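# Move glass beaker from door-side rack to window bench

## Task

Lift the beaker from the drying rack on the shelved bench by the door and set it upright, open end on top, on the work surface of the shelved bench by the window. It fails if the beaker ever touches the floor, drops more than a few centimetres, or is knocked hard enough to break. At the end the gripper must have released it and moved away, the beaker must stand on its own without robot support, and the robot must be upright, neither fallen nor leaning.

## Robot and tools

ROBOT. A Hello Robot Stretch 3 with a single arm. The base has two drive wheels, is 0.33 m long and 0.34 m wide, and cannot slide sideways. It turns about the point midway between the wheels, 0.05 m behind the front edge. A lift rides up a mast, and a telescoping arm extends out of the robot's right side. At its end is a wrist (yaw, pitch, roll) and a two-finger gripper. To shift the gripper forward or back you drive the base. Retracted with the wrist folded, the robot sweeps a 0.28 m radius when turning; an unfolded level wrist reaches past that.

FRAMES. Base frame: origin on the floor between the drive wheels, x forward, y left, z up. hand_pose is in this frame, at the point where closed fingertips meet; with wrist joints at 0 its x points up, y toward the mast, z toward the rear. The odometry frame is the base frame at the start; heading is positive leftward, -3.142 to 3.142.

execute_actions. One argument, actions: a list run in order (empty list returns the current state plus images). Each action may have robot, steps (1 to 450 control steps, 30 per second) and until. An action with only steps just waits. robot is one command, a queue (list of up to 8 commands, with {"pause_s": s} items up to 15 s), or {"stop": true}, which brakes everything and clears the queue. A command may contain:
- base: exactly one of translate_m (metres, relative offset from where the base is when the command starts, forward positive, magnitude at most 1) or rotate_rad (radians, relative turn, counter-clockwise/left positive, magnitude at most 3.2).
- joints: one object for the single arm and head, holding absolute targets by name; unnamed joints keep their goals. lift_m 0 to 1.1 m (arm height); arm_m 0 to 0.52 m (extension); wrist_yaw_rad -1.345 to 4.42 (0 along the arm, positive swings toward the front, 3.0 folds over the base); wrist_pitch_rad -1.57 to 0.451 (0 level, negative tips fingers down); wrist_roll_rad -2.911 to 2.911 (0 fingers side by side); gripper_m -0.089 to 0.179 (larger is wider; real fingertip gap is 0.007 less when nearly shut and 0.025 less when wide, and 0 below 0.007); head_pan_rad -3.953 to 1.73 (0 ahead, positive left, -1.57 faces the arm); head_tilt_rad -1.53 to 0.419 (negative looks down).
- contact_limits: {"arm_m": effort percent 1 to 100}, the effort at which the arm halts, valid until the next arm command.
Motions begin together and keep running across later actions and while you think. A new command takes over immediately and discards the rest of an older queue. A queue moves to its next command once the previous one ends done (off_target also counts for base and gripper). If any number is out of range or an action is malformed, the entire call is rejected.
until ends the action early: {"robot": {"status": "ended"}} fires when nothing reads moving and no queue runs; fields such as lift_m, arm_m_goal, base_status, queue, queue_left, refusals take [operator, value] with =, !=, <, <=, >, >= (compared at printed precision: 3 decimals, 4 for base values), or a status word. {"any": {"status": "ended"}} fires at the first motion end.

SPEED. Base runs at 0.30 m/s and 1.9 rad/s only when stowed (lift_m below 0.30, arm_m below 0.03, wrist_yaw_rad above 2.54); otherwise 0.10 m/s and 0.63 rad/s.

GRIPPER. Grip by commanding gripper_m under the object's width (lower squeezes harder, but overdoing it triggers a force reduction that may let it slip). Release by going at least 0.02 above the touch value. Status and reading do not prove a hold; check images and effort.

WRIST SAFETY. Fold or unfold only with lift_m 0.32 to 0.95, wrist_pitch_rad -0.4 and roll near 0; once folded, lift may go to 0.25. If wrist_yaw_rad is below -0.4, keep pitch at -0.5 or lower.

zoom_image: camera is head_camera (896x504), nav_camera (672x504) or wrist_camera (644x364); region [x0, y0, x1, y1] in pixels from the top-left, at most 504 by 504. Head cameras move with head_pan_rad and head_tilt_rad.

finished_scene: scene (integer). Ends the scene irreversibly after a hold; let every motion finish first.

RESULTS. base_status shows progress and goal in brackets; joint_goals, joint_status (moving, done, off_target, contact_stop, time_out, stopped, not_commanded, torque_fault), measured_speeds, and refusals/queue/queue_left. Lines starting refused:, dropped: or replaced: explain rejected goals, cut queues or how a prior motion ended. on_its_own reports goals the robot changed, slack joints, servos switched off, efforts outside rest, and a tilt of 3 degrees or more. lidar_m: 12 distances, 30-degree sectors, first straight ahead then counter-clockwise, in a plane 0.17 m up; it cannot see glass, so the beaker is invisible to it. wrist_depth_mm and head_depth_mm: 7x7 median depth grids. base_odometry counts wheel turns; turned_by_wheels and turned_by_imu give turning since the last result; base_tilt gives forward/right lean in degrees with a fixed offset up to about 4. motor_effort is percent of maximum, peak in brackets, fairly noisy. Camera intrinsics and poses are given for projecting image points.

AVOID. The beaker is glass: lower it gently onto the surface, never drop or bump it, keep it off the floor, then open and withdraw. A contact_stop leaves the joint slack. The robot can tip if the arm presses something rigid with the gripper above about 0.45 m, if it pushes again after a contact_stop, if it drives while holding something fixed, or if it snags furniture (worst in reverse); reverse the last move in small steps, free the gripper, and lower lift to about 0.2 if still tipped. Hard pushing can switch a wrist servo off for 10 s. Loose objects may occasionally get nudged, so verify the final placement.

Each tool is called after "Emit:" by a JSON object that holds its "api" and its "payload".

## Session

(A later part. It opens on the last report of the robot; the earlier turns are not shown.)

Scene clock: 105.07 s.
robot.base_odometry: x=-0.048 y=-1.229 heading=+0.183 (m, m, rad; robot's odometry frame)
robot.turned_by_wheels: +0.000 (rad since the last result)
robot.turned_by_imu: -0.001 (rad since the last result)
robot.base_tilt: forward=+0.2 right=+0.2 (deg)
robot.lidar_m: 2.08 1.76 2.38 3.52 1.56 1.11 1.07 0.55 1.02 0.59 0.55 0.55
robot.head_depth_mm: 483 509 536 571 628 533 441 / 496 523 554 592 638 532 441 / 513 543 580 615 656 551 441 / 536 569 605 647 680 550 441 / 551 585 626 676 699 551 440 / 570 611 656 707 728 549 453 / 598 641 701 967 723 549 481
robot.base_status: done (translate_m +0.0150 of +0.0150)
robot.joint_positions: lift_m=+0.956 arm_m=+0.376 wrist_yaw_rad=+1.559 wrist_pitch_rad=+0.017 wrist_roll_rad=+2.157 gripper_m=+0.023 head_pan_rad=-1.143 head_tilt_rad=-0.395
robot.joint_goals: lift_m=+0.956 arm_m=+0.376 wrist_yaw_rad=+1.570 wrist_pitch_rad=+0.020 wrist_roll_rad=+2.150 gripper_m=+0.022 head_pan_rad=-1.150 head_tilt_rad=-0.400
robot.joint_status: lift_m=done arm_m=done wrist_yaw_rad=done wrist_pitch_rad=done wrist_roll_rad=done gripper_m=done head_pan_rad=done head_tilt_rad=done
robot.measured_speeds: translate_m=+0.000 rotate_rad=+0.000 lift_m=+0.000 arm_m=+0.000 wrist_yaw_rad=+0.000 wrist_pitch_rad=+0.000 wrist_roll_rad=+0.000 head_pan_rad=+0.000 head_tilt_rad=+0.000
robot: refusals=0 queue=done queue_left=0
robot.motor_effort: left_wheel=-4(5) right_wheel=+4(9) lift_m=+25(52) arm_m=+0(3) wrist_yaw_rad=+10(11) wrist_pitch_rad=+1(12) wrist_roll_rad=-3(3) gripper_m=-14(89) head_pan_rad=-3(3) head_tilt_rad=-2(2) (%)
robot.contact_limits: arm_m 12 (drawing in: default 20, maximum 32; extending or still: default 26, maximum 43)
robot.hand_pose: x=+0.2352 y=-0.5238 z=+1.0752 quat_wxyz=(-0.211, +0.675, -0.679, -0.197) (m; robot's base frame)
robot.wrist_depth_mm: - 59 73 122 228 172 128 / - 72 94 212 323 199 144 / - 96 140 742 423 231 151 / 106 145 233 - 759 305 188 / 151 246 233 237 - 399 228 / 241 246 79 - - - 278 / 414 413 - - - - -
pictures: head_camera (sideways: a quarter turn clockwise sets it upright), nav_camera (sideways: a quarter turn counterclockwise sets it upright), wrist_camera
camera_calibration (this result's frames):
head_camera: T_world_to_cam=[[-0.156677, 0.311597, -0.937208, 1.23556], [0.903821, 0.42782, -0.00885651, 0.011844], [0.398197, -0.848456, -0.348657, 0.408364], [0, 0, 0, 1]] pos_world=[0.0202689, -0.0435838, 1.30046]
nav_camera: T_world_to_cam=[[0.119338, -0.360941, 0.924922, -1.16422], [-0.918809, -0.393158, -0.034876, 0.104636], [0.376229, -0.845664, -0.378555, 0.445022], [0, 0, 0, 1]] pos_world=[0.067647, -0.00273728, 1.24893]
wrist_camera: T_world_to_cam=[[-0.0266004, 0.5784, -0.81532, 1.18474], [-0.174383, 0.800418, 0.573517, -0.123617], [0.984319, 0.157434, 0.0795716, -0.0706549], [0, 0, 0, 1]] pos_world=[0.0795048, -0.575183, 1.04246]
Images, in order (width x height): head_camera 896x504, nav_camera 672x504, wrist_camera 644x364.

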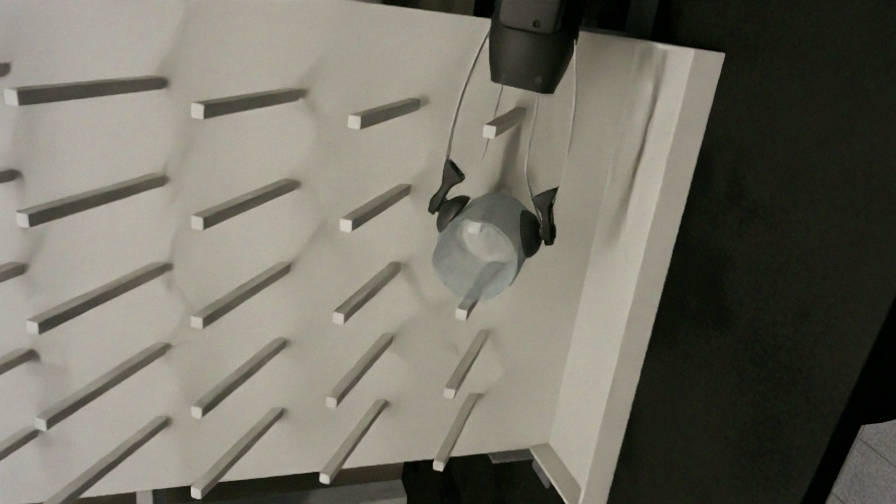

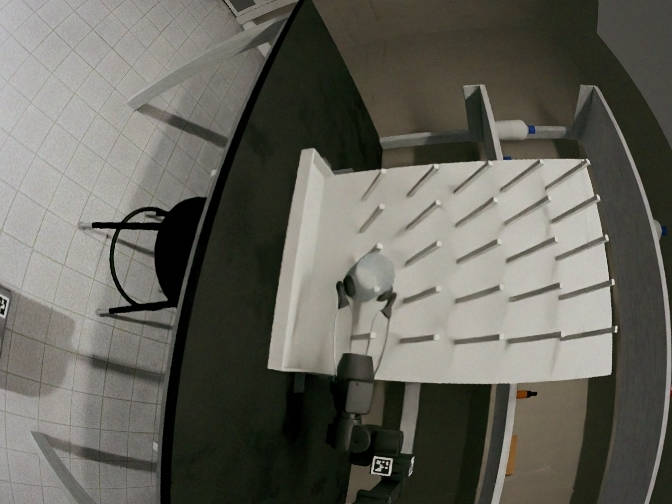

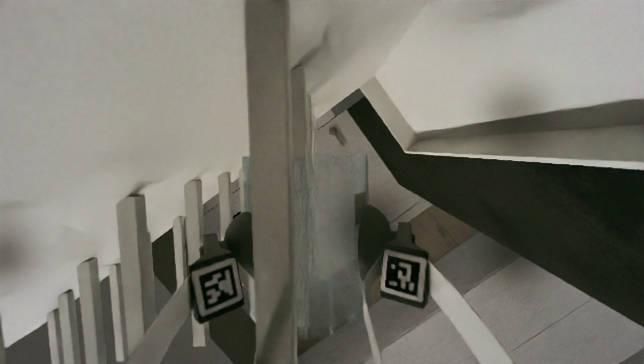

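Emit:
{"api": "execute_actions", "payload": {"actions": [{"robot":[{"joints":{"lift_m":0.968}},{"joints":{"gripper_m":0.095}},{"base":{"translate_m":0.016}},{"pause_s":0.3}],"steps":450,"until":{"robot":{"status":"ended"}}}]}}

Scene clock: 112.27 s.
robot.base_odometry: x=-0.032 y=-1.226 heading=+0.183 (m, m, rad; robot's odometry frame)
robot.turned_by_wheels: +0.000 (rad since the last result)
robot.turned_by_imu: -0.001 (rad since the last result)
robot.base_tilt: forward=+0.2 right=+0.1 (deg)
robot.lidar_m: 2.06 1.75 2.36 2.92 1.58 1.13 1.08 0.56 1.02 0.58 0.54 0.98
robot.head_depth_mm: 478 507 536 564 617 533 441 / 498 522 555 592 633 532 442 / 512 541 575 612 653 550 440 / 531 563 603 645 680 550 440 / 556 589 625 676 699 550 440 / 568 611 653 702 728 551 453 / 598 650 1271 1034 717 550 481
robot.base_status: done (translate_m +0.0160 of +0.0160)
robot.joint_positions: lift_m=+0.967 arm_m=+0.376 wrist_yaw_rad=+1.567 wrist_pitch_rad=-0.006 wrist_roll_rad=+2.157 gripper_m=+0.095 head_pan_rad=-1.143 head_tilt_rad=-0.395
robot.joint_goals: lift_m=+0.968 arm_m=+0.376 wrist_yaw_rad=+1.570 wrist_pitch_rad=+0.020 wrist_roll_rad=+2.150 gripper_m=+0.095 head_pan_rad=-1.150 head_tilt_rad=-0.400
robot.joint_status: lift_m=done arm_m=done wrist_yaw_rad=done wrist_pitch_rad=done wrist_roll_rad=done gripper_m=done head_pan_rad=done head_tilt_rad=done
robot.measured_speeds: translate_m=+0.000 rotate_rad=+0.000 lift_m=+0.000 arm_m=+0.000 wrist_yaw_rad=+0.000 wrist_pitch_rad=+0.000 wrist_roll_rad=+0.000 head_pan_rad=+0.000 head_tilt_rad=+0.000
robot: refusals=0 queue=done queue_left=0
robot.motor_effort: left_wheel=-3(4) right_wheel=+4(9) lift_m=+55(58) arm_m=+1(1) wrist_yaw_rad=+3(11) wrist_pitch_rad=+12(14) wrist_roll_rad=-3(3) gripper_m=-1(84) head_pan_rad=-3(3) head_tilt_rad=-3(3) (%)
robot.contact_limits: arm_m 12 (drawing in: default 20, maximum 32; extending or still: default 26, maximum 43)
robot.hand_pose: x=+0.2347 y=-0.5216 z=+1.0803 quat_wxyz=(-0.202, +0.675, -0.679, -0.206) (m; robot's base frame)
robot.wrist_depth_mm: - 60 72 126 230 177 134 / - 73 97 196 324 206 149 / - 99 162 683 413 225 155 / 105 145 292 - 664 310 199 / 156 222 374 - - 397 234 / 220 299 - - - - 283 / 354 - - - - - -
pictures: head_camera (sideways: a quarter turn clockwise sets it upright), nav_camera (sideways: a quarter turn counterclockwise sets it upright), wrist_camera
camera_calibration (this result's frames):
head_camera: T_world_to_cam=[[-0.156676, 0.311598, -0.937208, 1.23556], [0.903822, 0.427816, -0.00885651, 0.011844], [0.398193, -0.848458, -0.348657, 0.408364], [0, 0, 0, 1]] pos_world=[0.0202688, -0.0435839, 1.30046]
nav_camera: T_world_to_cam=[[0.119337, -0.360941, 0.924922, -1.16422], [-0.918811, -0.393154, -0.034876, 0.104636], [0.376225, -0.845666, -0.378555, 0.445022], [0, 0, 0, 1]] pos_world=[0.067647, -0.00273753, 1.24893]
wrist_camera: T_world_to_cam=[[-0.0505722, 0.578207, -0.814321, 1.19201], [-0.167975, 0.798825, 0.577636, -0.135191], [0.984493, 0.165998, 0.056726, -0.0417953], [0, 0, 0, 1]] pos_world=[0.0787212, -0.574298, 1.05114]
Images, in order (width x height): head_camera 896x504, nav_camera 672x504, wrist_camera 644x364.

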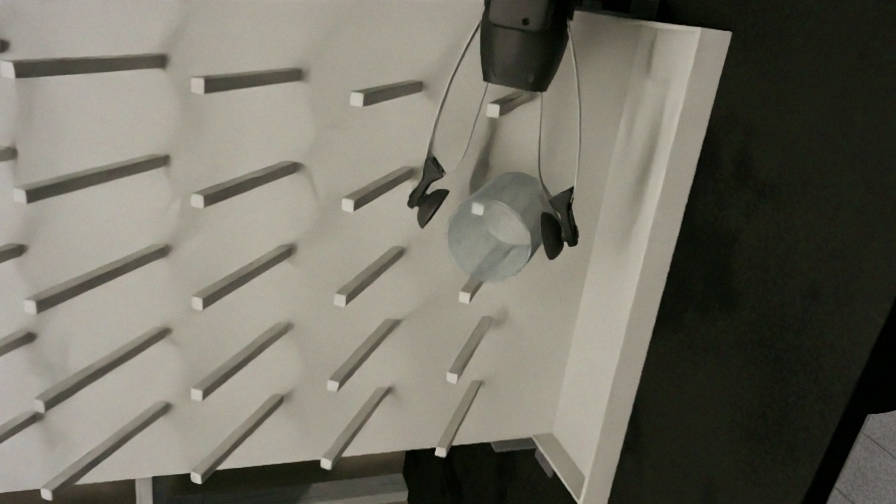

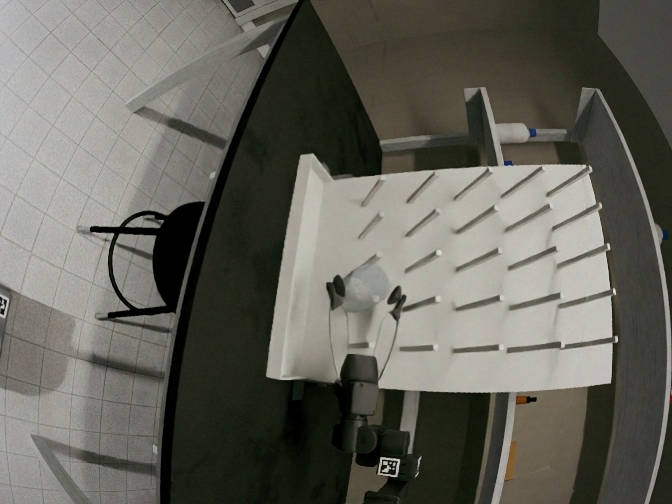

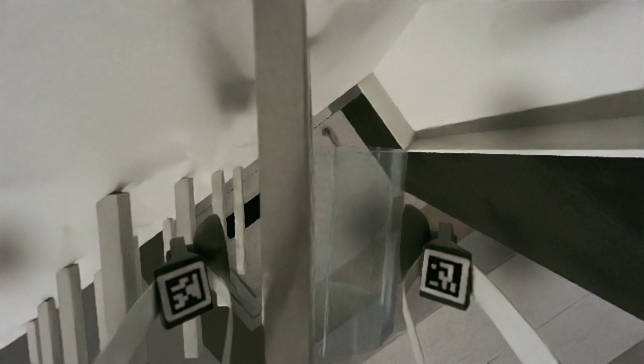

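Emit:
{"api": "execute_actions", "payload": {"actions": [{"robot":[{"joints":{"gripper_m":0.022,"lift_m":0.973}},{"pause_s":0.5}],"steps":450,"until":{"robot":{"status":"ended"}}}]}}

Scene clock: 116.00 s.
robot.base_odometry: x=-0.032 y=-1.226 heading=+0.183 (m, m, rad; robot's odometry frame)
robot.turned_by_wheels: +0.000 (rad since the last result)
robot.turned_by_imu: +0.000 (rad since the last result)
robot.base_tilt: forward=+0.3 right=+0.1 (deg)
robot.lidar_m: 2.06 1.75 2.36 2.91 1.58 1.13 1.08 0.56 1.02 0.58 0.54 0.98
robot.head_depth_mm: 478 508 537 564 617 534 441 / 497 522 556 592 632 532 441 / 512 542 575 611 652 550 440 / 532 563 603 645 682 551 440 / 555 591 625 675 700 550 440 / 569 612 653 701 729 550 453 / 598 651 1271 1033 716 550 481
robot.base_status: done (translate_m +0.0160 of +0.0160)
robot.joint_positions: lift_m=+0.972 arm_m=+0.376 wrist_yaw_rad=+1.567 wrist_pitch_rad=-0.007 wrist_roll_rad=+2.157 gripper_m=+0.023 head_pan_rad=-1.143 head_tilt_rad=-0.395
robot.joint_goals: lift_m=+0.973 arm_m=+0.376 wrist_yaw_rad=+1.570 wrist_pitch_rad=+0.020 wrist_roll_rad=+2.150 gripper_m=+0.022 head_pan_rad=-1.150 head_tilt_rad=-0.400
robot.joint_status: lift_m=done arm_m=done wrist_yaw_rad=done wrist_pitch_rad=done wrist_roll_rad=done gripper_m=done head_pan_rad=done head_tilt_rad=done
robot.measured_speeds: translate_m=+0.000 rotate_rad=+0.000 lift_m=+0.000 arm_m=+0.000 wrist_yaw_rad=+0.000 wrist_pitch_rad=+0.000 wrist_roll_rad=+0.000 head_pan_rad=+0.000 head_tilt_rad=+0.000
robot: refusals=0 queue=done queue_left=0
robot.motor_effort: left_wheel=-4(3) right_wheel=+3(4) lift_m=+55(55) arm_m=+1(1) wrist_yaw_rad=+3(2) wrist_pitch_rad=+13(13) wrist_roll_rad=-3(3) gripper_m=-18(93) head_pan_rad=-3(3) head_tilt_rad=-3(2) (%)
robot.contact_limits: arm_m 12 (drawing in: default 20, maximum 32; extending or still: default 26, maximum 43)
robot.hand_pose: x=+0.2347 y=-0.5216 z=+1.0851 quat_wxyz=(-0.202, +0.675, -0.679, -0.206) (m; robot's base frame)
robot.wrist_depth_mm: - 60 80 59 241 183 139 / - 73 110 60 338 213 155 / - 98 182 61 437 245 164 / 104 139 364 62 665 323 207 / 154 196 - 63 - 420 242 / 228 380 - 64 - - 301 / 309 - - - - - -
pictures: head_camera (sideways: a quarter turn clockwise sets it upright), nav_camera (sideways: a quarter turn counterclockwise sets it upright), wrist_camera
camera_calibration (this result's frames):
head_camera: T_world_to_cam=[[-0.156676, 0.311598, -0.937208, 1.23556], [0.903822, 0.427816, -0.00885651, 0.011844], [0.398193, -0.848458, -0.348657, 0.408364], [0, 0, 0, 1]] pos_world=[0.0202688, -0.0435839, 1.30046]
nav_camera: T_world_to_cam=[[0.119337, -0.360941, 0.924922, -1.16422], [-0.918811, -0.393154, -0.034876, 0.104636], [0.376225, -0.845666, -0.378555, 0.445022], [0, 0, 0, 1]] pos_world=[0.067647, -0.00273753, 1.24893]
wrist_camera: T_world_to_cam=[[-0.0512033, 0.578205, -0.814283, 1.19601], [-0.16762, 0.798811, 0.577758, -0.138206], [0.984521, 0.166073, 0.0560168, -0.0412502], [0, 0, 0, 1]] pos_world=[0.0786856, -0.574291, 1.05605]
Images, in order (width x height): head_camera 896x504, nav_camera 672x504, wrist_camera 644x364.

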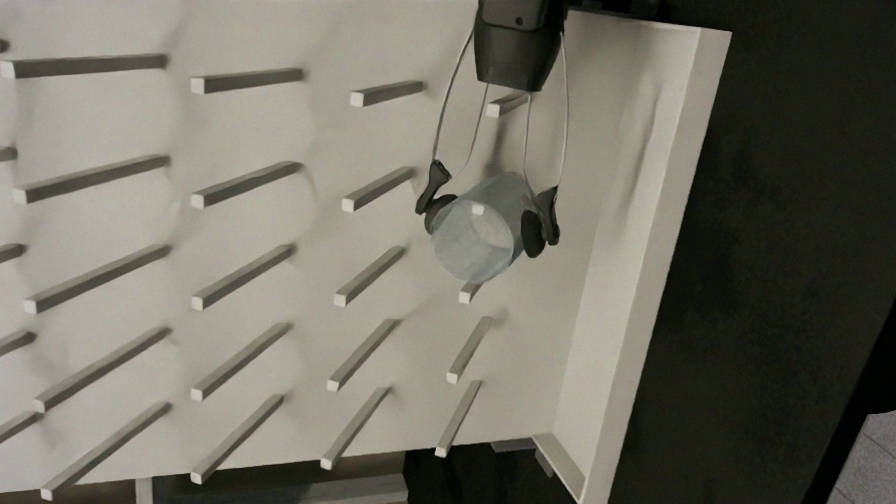

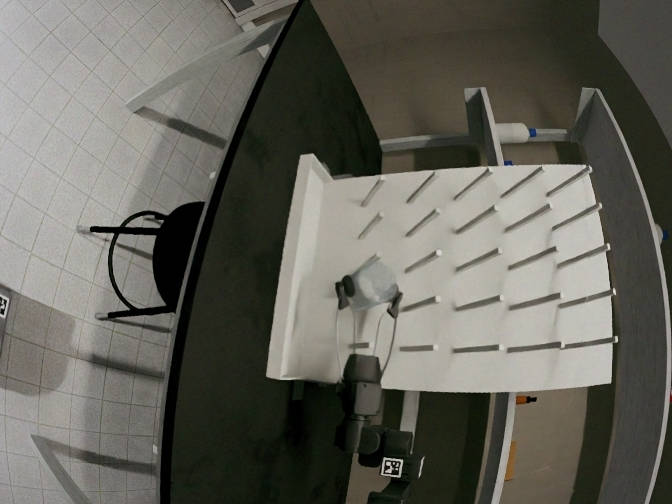

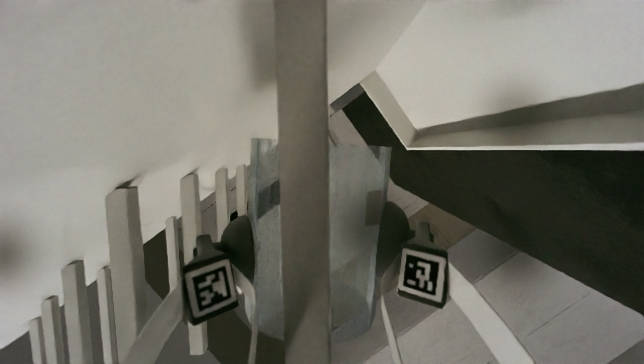

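Emit:
{"api": "execute_actions", "payload": {"actions": [{"robot":[{"joints":{"arm_m":0.361,"lift_m":0.984},"base":{"translate_m":-0.005}},{"joints":{"arm_m":0.346,"lift_m":0.994}},{"joints":{"arm_m":0.331,"lift_m":1.005}},{"joints":{"arm_m":0.316,"lift_m":1.015}},{"joints":{"arm_m":0.296,"lift_m":1.029}},{"joints":{"arm_m":0.276,"lift_m":1.043}},{"joints":{"arm_m":0.256,"lift_m":1.057}}],"steps":450,"until":{"robot":{"status":"ended"}}}]}}

Scene clock: 125.33 s.
robot.base_odometry: x=-0.037 y=-1.227 heading=+0.183 (m, m, rad; robot's odometry frame)
robot.turned_by_wheels: +0.000 (rad since the last result)
robot.turned_by_imu: -0.001 (rad since the last result)
robot.base_tilt: forward=+0.3 right=+0.1 (deg)
robot.lidar_m: 2.06 1.76 2.36 3.53 1.57 1.13 1.08 0.56 1.02 0.58 0.54 0.99
robot.head_depth_mm: 479 508 536 - 611 533 442 / 498 523 553 589 633 533 441 / 509 541 578 618 656 551 440 / 531 568 599 640 679 551 440 / 556 586 626 669 703 550 440 / 573 605 654 708 729 549 453 / 592 645 1263 1032 726 550 482
robot.base_status: done (translate_m -0.0050 of -0.0050)
robot.joint_positions: lift_m=+1.056 arm_m=+0.256 wrist_yaw_rad=+1.568 wrist_pitch_rad=-0.008 wrist_roll_rad=+2.157 gripper_m=+0.023 head_pan_rad=-1.143 head_tilt_rad=-0.395
robot.joint_goals: lift_m=+1.057 arm_m=+0.256 wrist_yaw_rad=+1.570 wrist_pitch_rad=+0.020 wrist_roll_rad=+2.150 gripper_m=+0.022 head_pan_rad=-1.150 head_tilt_rad=-0.400
robot.joint_status: lift_m=done arm_m=done wrist_yaw_rad=done wrist_pitch_rad=done wrist_roll_rad=done gripper_m=done head_pan_rad=done head_tilt_rad=done
robot.measured_speeds: translate_m=+0.000 rotate_rad=+0.000 lift_m=+0.000 arm_m=+0.000 wrist_yaw_rad=+0.000 wrist_pitch_rad=+0.000 wrist_roll_rad=+0.000 head_pan_rad=+0.000 head_tilt_rad=+0.000
robot: refusals=0 queue=done queue_left=0
robot.motor_effort: left_wheel=-3(9) right_wheel=+3(4) lift_m=+55(58) arm_m=-3(2) wrist_yaw_rad=+2(2) wrist_pitch_rad=+13(13) wrist_roll_rad=-3(3) gripper_m=-18(18) head_pan_rad=-3(3) head_tilt_rad=-2(2) (%)
robot.hand_pose: x=+0.2347 y=-0.4019 z=+1.1689 quat_wxyz=(-0.201, +0.675, -0.679, -0.207) (m; robot's base frame)
robot.wrist_depth_mm: 195 198 337 730 430 307 232 / 198 280 - - 581 356 260 / 208 358 - - - 479 319 / 280 - - - - - - / 362 - - - - - - / - - - - - - - / - - - - - - -
pictures: head_camera (sideways: a quarter turn clockwise sets it upright), nav_camera (sideways: a quarter turn counterclockwise sets it upright), wrist_camera
camera_calibration (this result's frames):
head_camera: T_world_to_cam=[[-0.156671, 0.311608, -0.937206, 1.23555], [0.903832, 0.427796, -0.00885641, 0.0118438], [0.398173, -0.848464, -0.348664, 0.408373], [0, 0, 0, 1]] pos_world=[0.0202678, -0.0435842, 1.30046]
nav_camera: T_world_to_cam=[[0.119332, -0.36095, 0.924919, -1.16422], [-0.91882, -0.393133, -0.0348759, 0.104636], [0.376205, -0.845672, -0.378562, 0.445031], [0, 0, 0, 1]] pos_world=[0.0676467, -0.00273857, 1.24893]
wrist_camera: T_world_to_cam=[[-0.0520761, 0.578197, -0.814233, 1.19514], [-0.167228, 0.798778, 0.577917, -0.282541], [0.984542, 0.166258, 0.0550934, -0.0646537], [0, 0, 0, 1]] pos_world=[0.0786438, -0.454589, 1.13997]
Images, in order (width x height): head_camera 896x504, nav_camera 672x504, wrist_camera 644x364.

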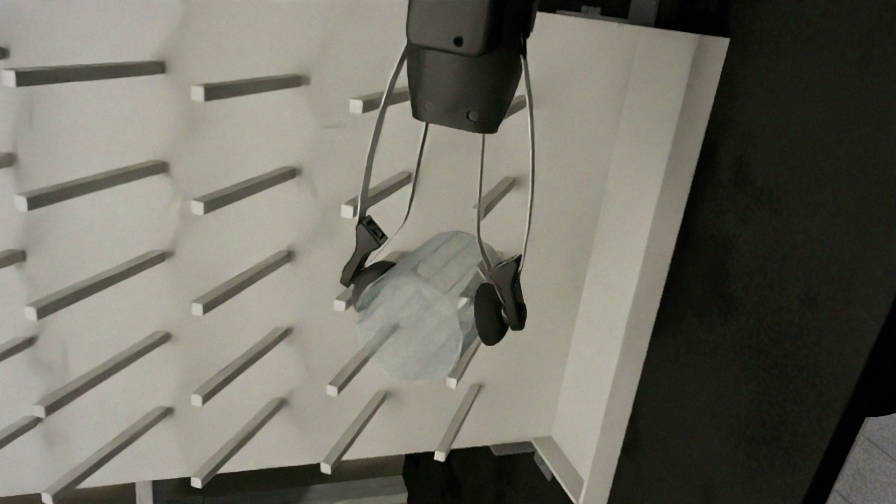

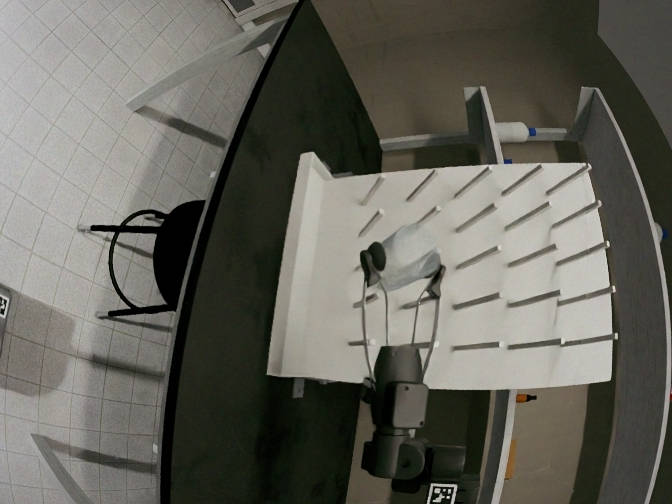

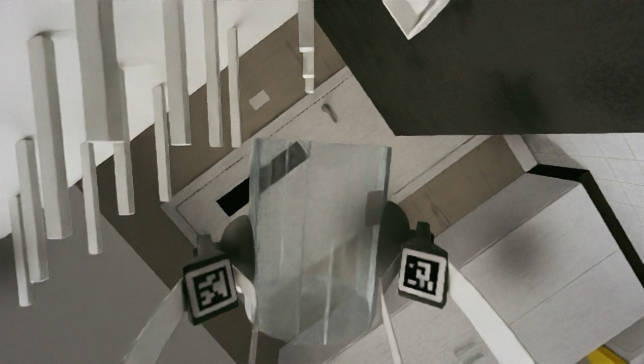

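Emit:
{"api": "execute_actions", "payload": {"actions": [{"robot":[{"joints":{"arm_m":0.1}},{"joints":{"wrist_roll_rad":0.05,"head_pan_rad":0,"head_tilt_rad":-0.4},"base":{"rotate_rad":1.56}},{"base":{"translate_m":1.0},"joints":{"wrist_yaw_rad":0.0,"lift_m":0.95,"arm_m":0.0}},{"base":{"translate_m":0.8}}],"steps":450,"until":{"robot":{"status":"ended"}}},{"steps":450,"until":{"robot":{"status":"ended"}}}]}}

Scene clock: 157.17 s.
robot.base_odometry: x=-0.345 y=+0.546 heading=+1.743 (m, m, rad; robot's odometry frame)
robot.turned_by_wheels: +1.560 (rad since the last result)
robot.turned_by_imu: +1.588 (rad since the last result)
robot.base_tilt: forward=+0.3 right=+0.1 (deg)
robot.lidar_m: 1.75 1.19 1.83 1.14 1.18 1.58 2.19 2.27 1.64 1.55 1.63 1.44
robot.head_depth_mm: 1578 1665 1755 1204 2030 1835 1473 / 1582 1684 1757 1204 2025 1841 1472 / 1565 1671 1751 1194 2022 1831 1471 / 1579 1679 1751 1199 2025 1834 1474 / 1566 1670 1749 1196 2032 1833 1466 / 1580 1676 1742 1198 2005 1838 1464 / 1568 1633 1757 1193 2052 1775 1389
robot.base_status: done (translate_m +0.8000 of +0.8000)
robot.joint_positions: lift_m=+0.950 arm_m=+0.003 wrist_yaw_rad=+0.003 wrist_pitch_rad=-0.008 wrist_roll_rad=+0.055 gripper_m=+0.023 head_pan_rad=-0.007 head_tilt_rad=-0.395
robot.joint_goals: lift_m=+0.950 arm_m=+0.000 wrist_yaw_rad=+0.000 wrist_pitch_rad=+0.020 wrist_roll_rad=+0.050 gripper_m=+0.022 head_pan_rad=+0.000 head_tilt_rad=-0.400
robot.joint_status: lift_m=done arm_m=done wrist_yaw_rad=done wrist_pitch_rad=done wrist_roll_rad=done gripper_m=done head_pan_rad=done head_tilt_rad=done
robot.measured_speeds: translate_m=+0.000 rotate_rad=+0.000 lift_m=+0.000 arm_m=+0.000 wrist_yaw_rad=+0.000 wrist_pitch_rad=+0.000 wrist_roll_rad=+0.000 head_pan_rad=+0.000 head_tilt_rad=+0.000
robot: refusals=0 queue=done queue_left=0
robot.motor_effort: left_wheel=-3(7) right_wheel=+3(8) lift_m=+26(57) arm_m=-2(2) wrist_yaw_rad=-3(4) wrist_pitch_rad=+14(14) wrist_roll_rad=-2(4) gripper_m=-17(18) head_pan_rad=+3(34) head_tilt_rad=-2(2) (%)
robot.hand_pose: x=-0.0207 y=-0.4035 z=+1.0629 quat_wxyz=(+0.688, +0.004, -0.726, -0.002) (m; robot's base frame)
robot.wrist_depth_mm: - - - - - - - / - - - - - - - / - - - - - - - / - - - - - - - / - - - - - - - / - - - - - - - / - - - - - - -
pictures: head_camera (sideways: a quarter turn clockwise sets it upright), nav_camera (sideways: a quarter turn counterclockwise sets it upright), wrist_camera
camera_calibration (this result's frames):
head_camera: T_world_to_cam=[[-0.348691, -0.01076, -0.937176, 1.23668], [-0.00705613, 0.999936, -0.0088552, 0.0173987], [0.937211, 0.00352511, -0.348745, 0.40519], [0, 0, 0, 1]] pos_world=[0.0515954, -0.00551922, 1.30045]
nav_camera: T_world_to_cam=[[0.377701, -0.0438962, 0.924886, -1.16575], [-0.0306976, -0.99892, -0.0348738, 0.0992157], [0.925419, -0.0152199, -0.378641, 0.441784], [0, 0, 0, 1]] pos_world=[0.0345163, 0.0546604, 1.24892]
wrist_camera: T_world_to_cam=[[-0.995322, 0.0448929, -0.0855464, 0.0872786], [0.0924028, 0.183889, -0.978594, 1.14899], [-0.0282009, -0.981921, -0.187177, -0.033887], [0, 0, 0, 1]] pos_world=[-0.020255, -0.248479, 1.12552]
Images, in order (width x height): head_camera 896x504, nav_camera 672x504, wrist_camera 644x364.

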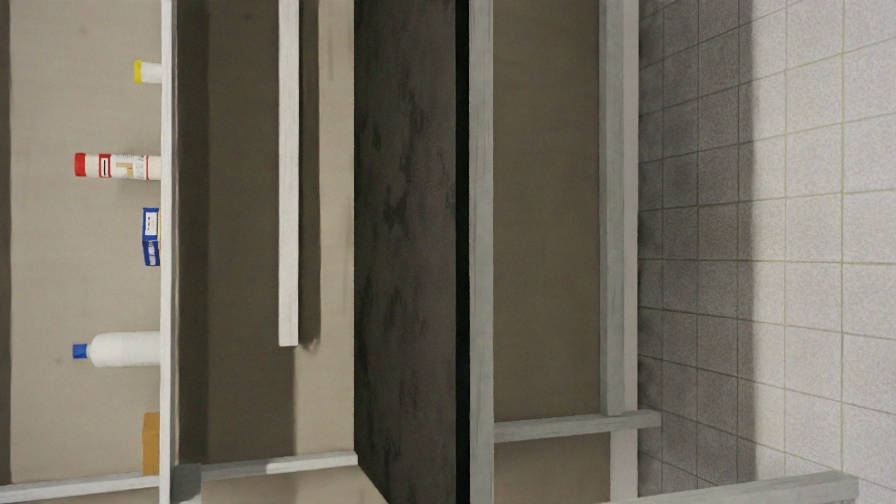

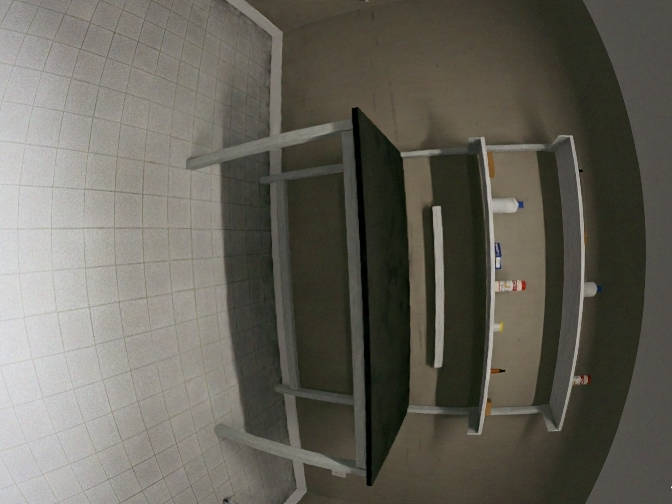

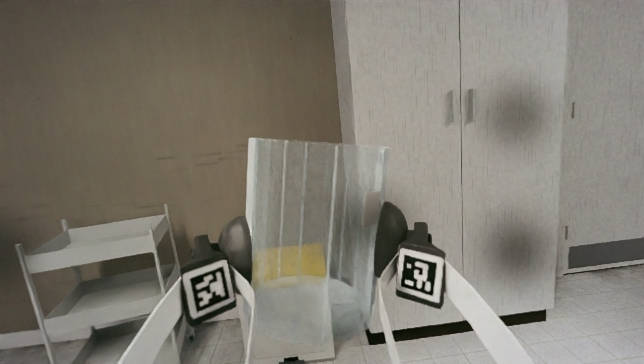

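Emit:
{"api": "execute_actions", "payload": {"actions": [{"robot":[{"base":{"translate_m":0.5},"joints":{"wrist_roll_rad":-0.09,"wrist_pitch_rad":-0.08,"lift_m":0.91,"head_pan_rad":-1.57,"head_tilt_rad":-0.4}},{"base":{"rotate_rad":1.55}},{"joints":{"arm_m":0.4}}],"steps":450,"until":{"robot":{"status":"ended"}}},{"steps":450,"until":{"robot":{"status":"ended"}}}]}}

Scene clock: 178.73 s.
robot.base_odometry: x=-0.431 y=+1.039 heading=-2.990 (m, m, rad; robot's odometry frame)
robot.turned_by_wheels: +1.550 (rad since the last result)
robot.turned_by_imu: +1.571 (rad since the last result)
robot.base_tilt: forward=+0.4 right=+0.0 (deg)
robot.lidar_m: 1.76 1.28 1.56 2.98 2.98 1.63 1.49 1.09 1.32 1.25 0.77 1.84
robot.head_depth_mm: 1156 1229 1297 1202 - 1531 1469 / 1152 1229 1297 1299 673 1515 1465 / 1149 1228 1288 1300 672 1513 1471 / 1147 1227 1292 1197 736 1514 1469 / 1155 1225 1295 1108 737 1508 1467 / 1129 1225 1298 1111 735 1503 1468 / 1155 1226 1304 1106 734 1465 1473
robot.base_status: done (rotate_rad +1.5499 of +1.5500)
robot.joint_positions: lift_m=+0.910 arm_m=+0.400 wrist_yaw_rad=+0.002 wrist_pitch_rad=-0.107 wrist_roll_rad=-0.086 gripper_m=+0.023 head_pan_rad=-1.563 head_tilt_rad=-0.395
robot.joint_goals: lift_m=+0.910 arm_m=+0.400 wrist_yaw_rad=+0.000 wrist_pitch_rad=-0.080 wrist_roll_rad=-0.090 gripper_m=+0.022 head_pan_rad=-1.570 head_tilt_rad=-0.400
robot.joint_status: lift_m=done arm_m=done wrist_yaw_rad=done wrist_pitch_rad=done wrist_roll_rad=done gripper_m=done head_pan_rad=done head_tilt_rad=done
robot.measured_speeds: translate_m=+0.000 rotate_rad=+0.000 lift_m=+0.000 arm_m=+0.000 wrist_yaw_rad=+0.000 wrist_pitch_rad=+0.000 wrist_roll_rad=+0.000 head_pan_rad=+0.000 head_tilt_rad=+0.000
robot: refusals=0 queue=done queue_left=0
robot.motor_effort: left_wheel=-3(9) right_wheel=+3(7) lift_m=+27(25) arm_m=+2(1) wrist_yaw_rad=-2(3) wrist_pitch_rad=+13(14) wrist_roll_rad=-2(3) gripper_m=-17(17) head_pan_rad=-3(36) head_tilt_rad=-2(3) (%)
robot.hand_pose: x=-0.0209 y=-0.7969 z=+0.9978 quat_wxyz=(+0.736, +0.040, -0.675, -0.036) (m; robot's base frame)
robot.wrist_depth_mm: 630 642 656 672 693 705 725 / 655 671 668 648 723 725 760 / 687 703 713 743 757 776 800 / 493 506 536 555 587 611 647 / 333 338 369 360 376 383 400 / 249 252 254 263 245 280 288 / 199 202 204 209 213 218 222
pictures: head_camera (sideways: a quarter turn clockwise sets it upright), nav_camera (sideways: a quarter turn counterclockwise sets it upright), wrist_camera
camera_calibration (this result's frames):
head_camera: T_world_to_cam=[[-0.0158946, 0.34859, -0.937141, 1.23461], [0.999724, 0.021782, -0.00885376, 0.0112555], [0.0173265, -0.937022, -0.34884, 0.410925], [0, 0, 0, 1]] pos_world=[0.00125139, -0.0455716, 1.30045]
nav_camera: T_world_to_cam=[[-0.0383285, -0.378401, 0.924848, -1.16316], [-0.999264, 0.015987, -0.0348714, 0.105121], [-0.00159018, -0.925504, -0.378735, 0.447561], [0, 0, 0, 1]] pos_world=[0.0611729, -0.0276028, 1.24892]
wrist_camera: T_world_to_cam=[[-0.997483, 0.0389594, 0.0592356, -0.0501185], [-0.0460451, 0.279339, -0.959088, 1.21139], [-0.0539123, -0.959402, -0.276842, -0.325471], [0, 0, 0, 1]] pos_world=[-0.0117609, -0.648693, 1.07469]
Images, in order (width x height): head_camera 896x504, nav_camera 672x504, wrist_camera 644x364.

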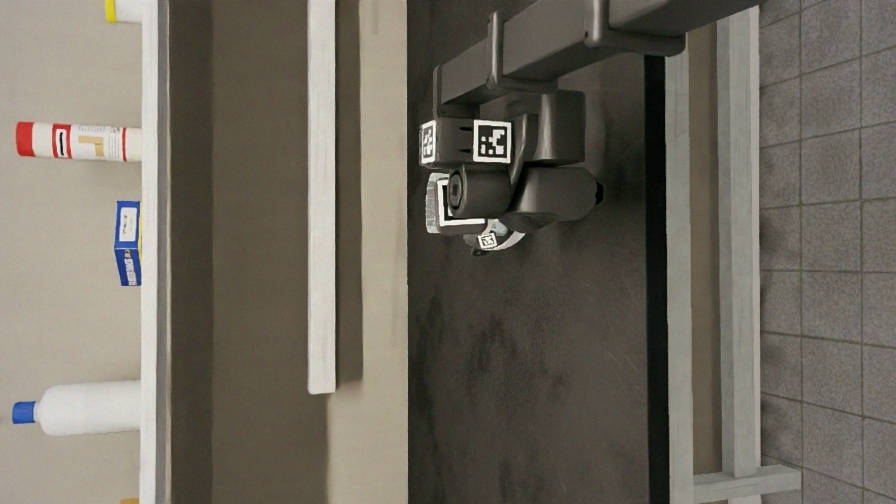

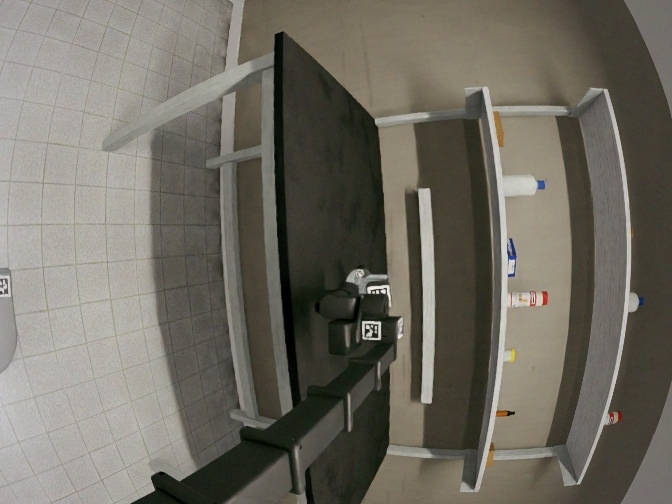

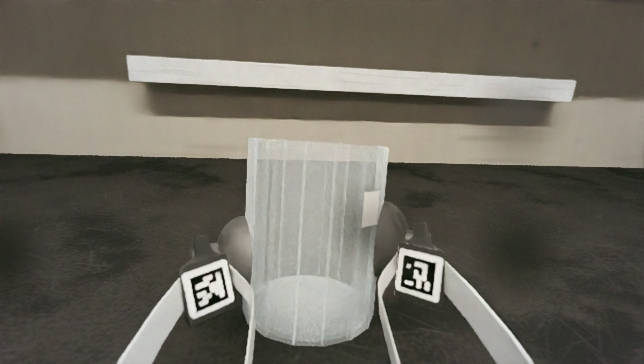

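Emit:
{"api": "execute_actions", "payload": {"actions": [{"robot":[{"joints":{"lift_m":0.88}},{"joints":{"lift_m":0.872}},{"pause_s":0.3}],"steps":450,"until":{"robot":{"status":"ended"}}}]}}

Scene clock: 183.87 s.
robot.base_odometry: x=-0.431 y=+1.039 heading=-2.990 (m, m, rad; robot's odometry frame)
robot.turned_by_wheels: +0.000 (rad since the last result)
robot.turned_by_imu: -0.001 (rad since the last result)
robot.base_tilt: forward=+0.4 right=+0.1 (deg)
robot.lidar_m: 1.76 1.27 1.56 2.98 2.97 1.63 1.49 1.09 1.33 1.25 0.76 1.84
robot.head_depth_mm: 1159 1229 1295 1114 817 - 1455 / 1146 1231 1294 1199 - 1526 1472 / 1146 1223 1290 1202 - 1512 1468 / 1147 1227 1292 1110 718 1515 1474 / 1153 1222 1290 1109 736 1508 1476 / 1129 1223 1305 1109 736 1506 1466 / 1153 1221 1298 1109 734 1469 1466
robot.base_status: done (rotate_rad +1.5499 of +1.5500)
robot.joint_positions: lift_m=+0.872 arm_m=+0.400 wrist_yaw_rad=+0.002 wrist_pitch_rad=-0.100 wrist_roll_rad=-0.086 gripper_m=+0.023 head_pan_rad=-1.563 head_tilt_rad=-0.395
robot.joint_goals: lift_m=+0.872 arm_m=+0.400 wrist_yaw_rad=+0.000 wrist_pitch_rad=-0.080 wrist_roll_rad=-0.090 gripper_m=+0.022 head_pan_rad=-1.570 head_tilt_rad=-0.400
robot.joint_status: lift_m=done arm_m=done wrist_yaw_rad=done wrist_pitch_rad=done wrist_roll_rad=done gripper_m=done head_pan_rad=done head_tilt_rad=done
robot.measured_speeds: translate_m=+0.000 rotate_rad=+0.000 lift_m=+0.000 arm_m=+0.000 wrist_yaw_rad=+0.000 wrist_pitch_rad=+0.000 wrist_roll_rad=+0.000 head_pan_rad=+0.000 head_tilt_rad=+0.000
robot: refusals=0 queue=done queue_left=0
robot.motor_effort: left_wheel=-3(3) right_wheel=+3(3) lift_m=+25(28) arm_m=+2(2) wrist_yaw_rad=-2(2) wrist_pitch_rad=+10(13) wrist_roll_rad=-2(2) gripper_m=-17(17) head_pan_rad=-3(2) head_tilt_rad=-2(3) (%)
robot.hand_pose: x=-0.0209 y=-0.7973 z=+0.9615 quat_wxyz=(+0.736, +0.038, -0.675, -0.033) (m; robot's base frame)
robot.wrist_depth_mm: 634 635 654 666 689 707 738 / 653 684 692 699 661 728 758 / 690 686 718 747 762 780 811 / 383 398 414 437 458 486 518 / 256 261 288 278 294 299 310 / 192 197 197 204 190 215 218 / 154 155 158 161 165 167 171
pictures: head_camera (sideways: a quarter turn clockwise sets it upright), nav_camera (sideways: a quarter turn counterclockwise sets it upright), wrist_camera
camera_calibration (this result's frames):
head_camera: T_world_to_cam=[[-0.0158946, 0.34859, -0.937141, 1.23461], [0.999724, 0.0217821, -0.00885376, 0.0112555], [0.0173266, -0.937022, -0.34884, 0.410925], [0, 0, 0, 1]] pos_world=[0.0012514, -0.0455716, 1.30045]
nav_camera: T_world_to_cam=[[-0.0383284, -0.378401, 0.924848, -1.16316], [-0.999264, 0.0159869, -0.0348714, 0.105121], [-0.00159007, -0.925504, -0.378735, 0.447561], [0, 0, 0, 1]] pos_world=[0.0611729, -0.0276028, 1.24892]
wrist_camera: T_world_to_cam=[[-0.997483, 0.0393507, 0.058982, -0.0474005], [-0.046048, 0.273028, -0.960903, 1.17339], [-0.053916, -0.961201, -0.270529, -0.343344], [0, 0, 0, 1]] pos_world=[-0.0117607, -0.648526, 1.03743]
Images, in order (width x height): head_camera 896x504, nav_camera 672x504, wrist_camera 644x364.

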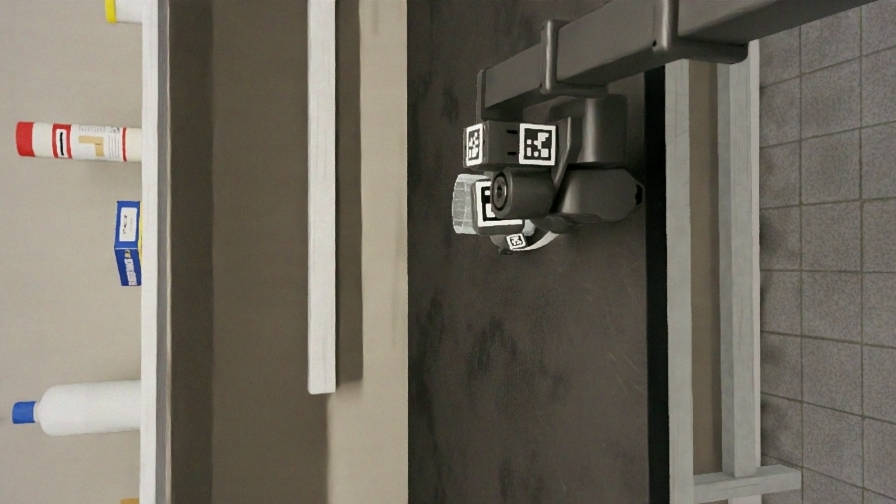

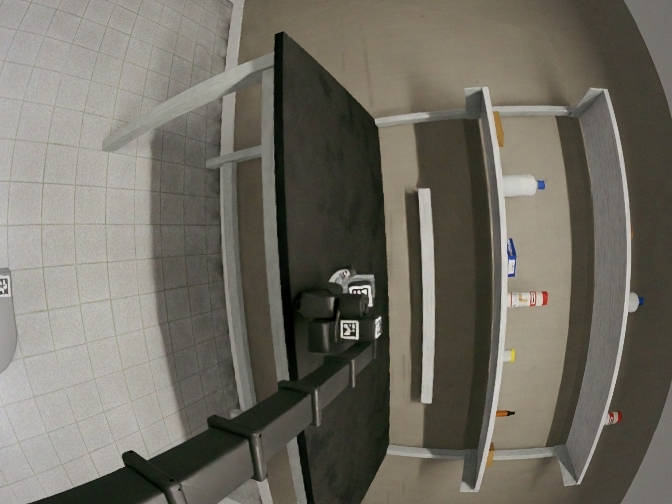

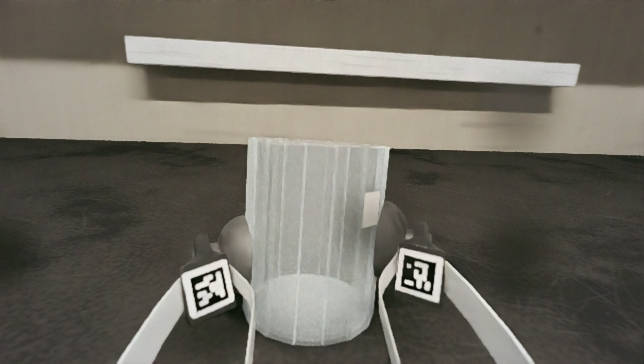

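Pitch load dropped, so it's touching. Release.

Emit:
{"api": "execute_actions", "payload": {"actions": [{"robot":[{"joints":{"gripper_m":0.12}},{"pause_s":0.3},{"joints":{"lift_m":0.882}},{"joints":{"arm_m":0.08}}],"steps":450,"until":{"robot":{"status":"ended"}}}]}}

Scene clock: 192.80 s.
robot.base_odometry: x=-0.431 y=+1.039 heading=-2.990 (m, m, rad; robot's odometry frame)
robot.turned_by_wheels: +0.000 (rad since the last result)
robot.turned_by_imu: -0.001 (rad since the last result)
robot.base_tilt: forward=+0.2 right=+0.0 (deg)
robot.lidar_m: 1.76 1.28 1.56 2.98 2.98 1.63 1.49 1.09 1.33 1.25 0.77 1.84
robot.head_depth_mm: 1163 1227 1303 1117 739 1516 - / 1149 1227 1295 1113 738 1522 - / 1150 1231 1293 1113 737 681 - / 1146 1221 1295 1110 735 686 1449 / 1154 1231 1294 1113 737 1512 1472 / 1125 1222 1303 1108 735 1502 1473 / 1153 1218 1299 1107 734 1472 1472
robot.base_status: done (rotate_rad +1.5499 of +1.5500)
robot.joint_positions: lift_m=+0.882 arm_m=+0.080 wrist_yaw_rad=+0.002 wrist_pitch_rad=-0.101 wrist_roll_rad=-0.086 gripper_m=+0.120 head_pan_rad=-1.563 head_tilt_rad=-0.395
robot.joint_goals: lift_m=+0.882 arm_m=+0.080 wrist_yaw_rad=+0.000 wrist_pitch_rad=-0.080 wrist_roll_rad=-0.090 gripper_m=+0.120 head_pan_rad=-1.570 head_tilt_rad=-0.400
robot.joint_status: lift_m=done arm_m=done wrist_yaw_rad=done wrist_pitch_rad=done wrist_roll_rad=done gripper_m=done head_pan_rad=done head_tilt_rad=done
robot.measured_speeds: translate_m=+0.000 rotate_rad=+0.000 lift_m=+0.000 arm_m=+0.000 wrist_yaw_rad=+0.000 wrist_pitch_rad=+0.000 wrist_roll_rad=+0.000 head_pan_rad=+0.000 head_tilt_rad=+0.000
robot: refusals=0 queue=done queue_left=0
robot.motor_effort: left_wheel=-2(3) right_wheel=+3(3) lift_m=+54(58) arm_m=-2(2) wrist_yaw_rad=-2(2) wrist_pitch_rad=+10(10) wrist_roll_rad=-2(2) gripper_m=+0(78) head_pan_rad=-3(3) head_tilt_rad=-2(3) (%)
robot.hand_pose: x=-0.0210 y=-0.4777 z=+0.9704 quat_wxyz=(+0.736, +0.038, -0.675, -0.034) (m; robot's base frame)
robot.wrist_depth_mm: 925 917 952 993 - - - / 925 952 972 - - - - / 910 889 964 - - - - / 414 431 450 472 496 538 557 / 279 286 293 301 310 325 331 / 306 311 327 338 350 364 379 / - - - - - - -
pictures: head_camera (sideways: a quarter turn clockwise sets it upright), nav_camera (sideways: a quarter turn counterclockwise sets it upright), wrist_camera
camera_calibration (this result's frames):
head_camera: T_world_to_cam=[[-0.0158946, 0.348591, -0.93714, 1.23461], [0.999724, 0.021782, -0.00885374, 0.0112554], [0.0173265, -0.937022, -0.348841, 0.410927], [0, 0, 0, 1]] pos_world=[0.00125139, -0.0455716, 1.30045]
nav_camera: T_world_to_cam=[[-0.0383285, -0.378402, 0.924848, -1.16316], [-0.999264, 0.0159871, -0.0348714, 0.105121], [-0.00159018, -0.925503, -0.378736, 0.447562], [0, 0, 0, 1]] pos_world=[0.0611729, -0.0276027, 1.24892]
wrist_camera: T_world_to_cam=[[-0.997455, 0.0393543, 0.0594562, -0.0609781], [-0.0464676, 0.273674, -0.960699, 1.09477], [-0.0540793, -0.961017, -0.271149, -0.0331167], [0, 0, 0, 1]] pos_world=[-0.0117426, -0.329035, 1.04639]
Images, in order (width x height): head_camera 896x504, nav_camera 672x504, wrist_camera 644x364.

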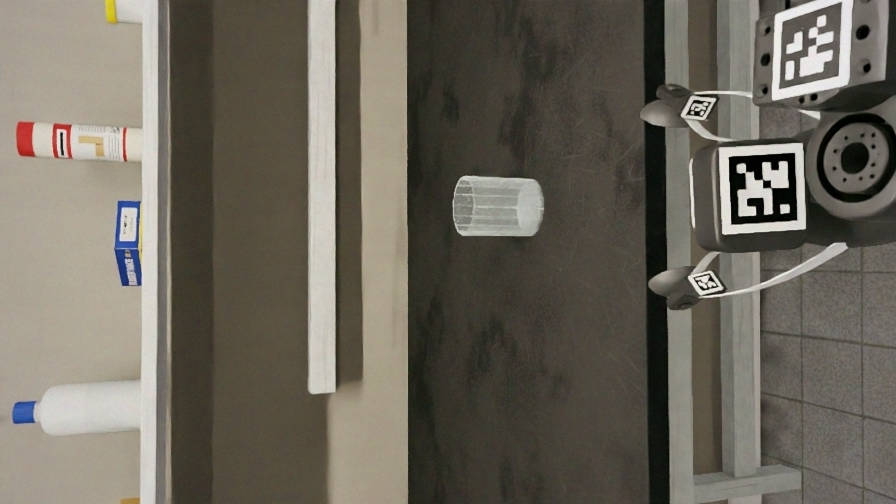

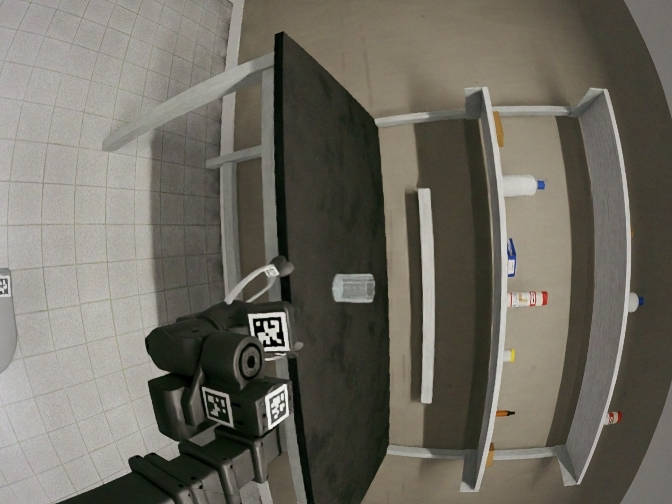

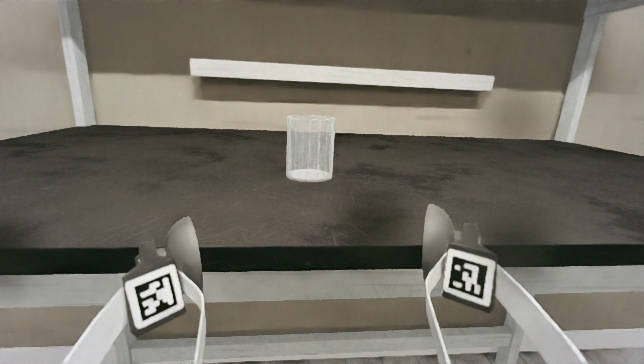

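Emit:
{"api": "finished_scene", "payload": {"scene": 2}}

The scene is finished: the task was done.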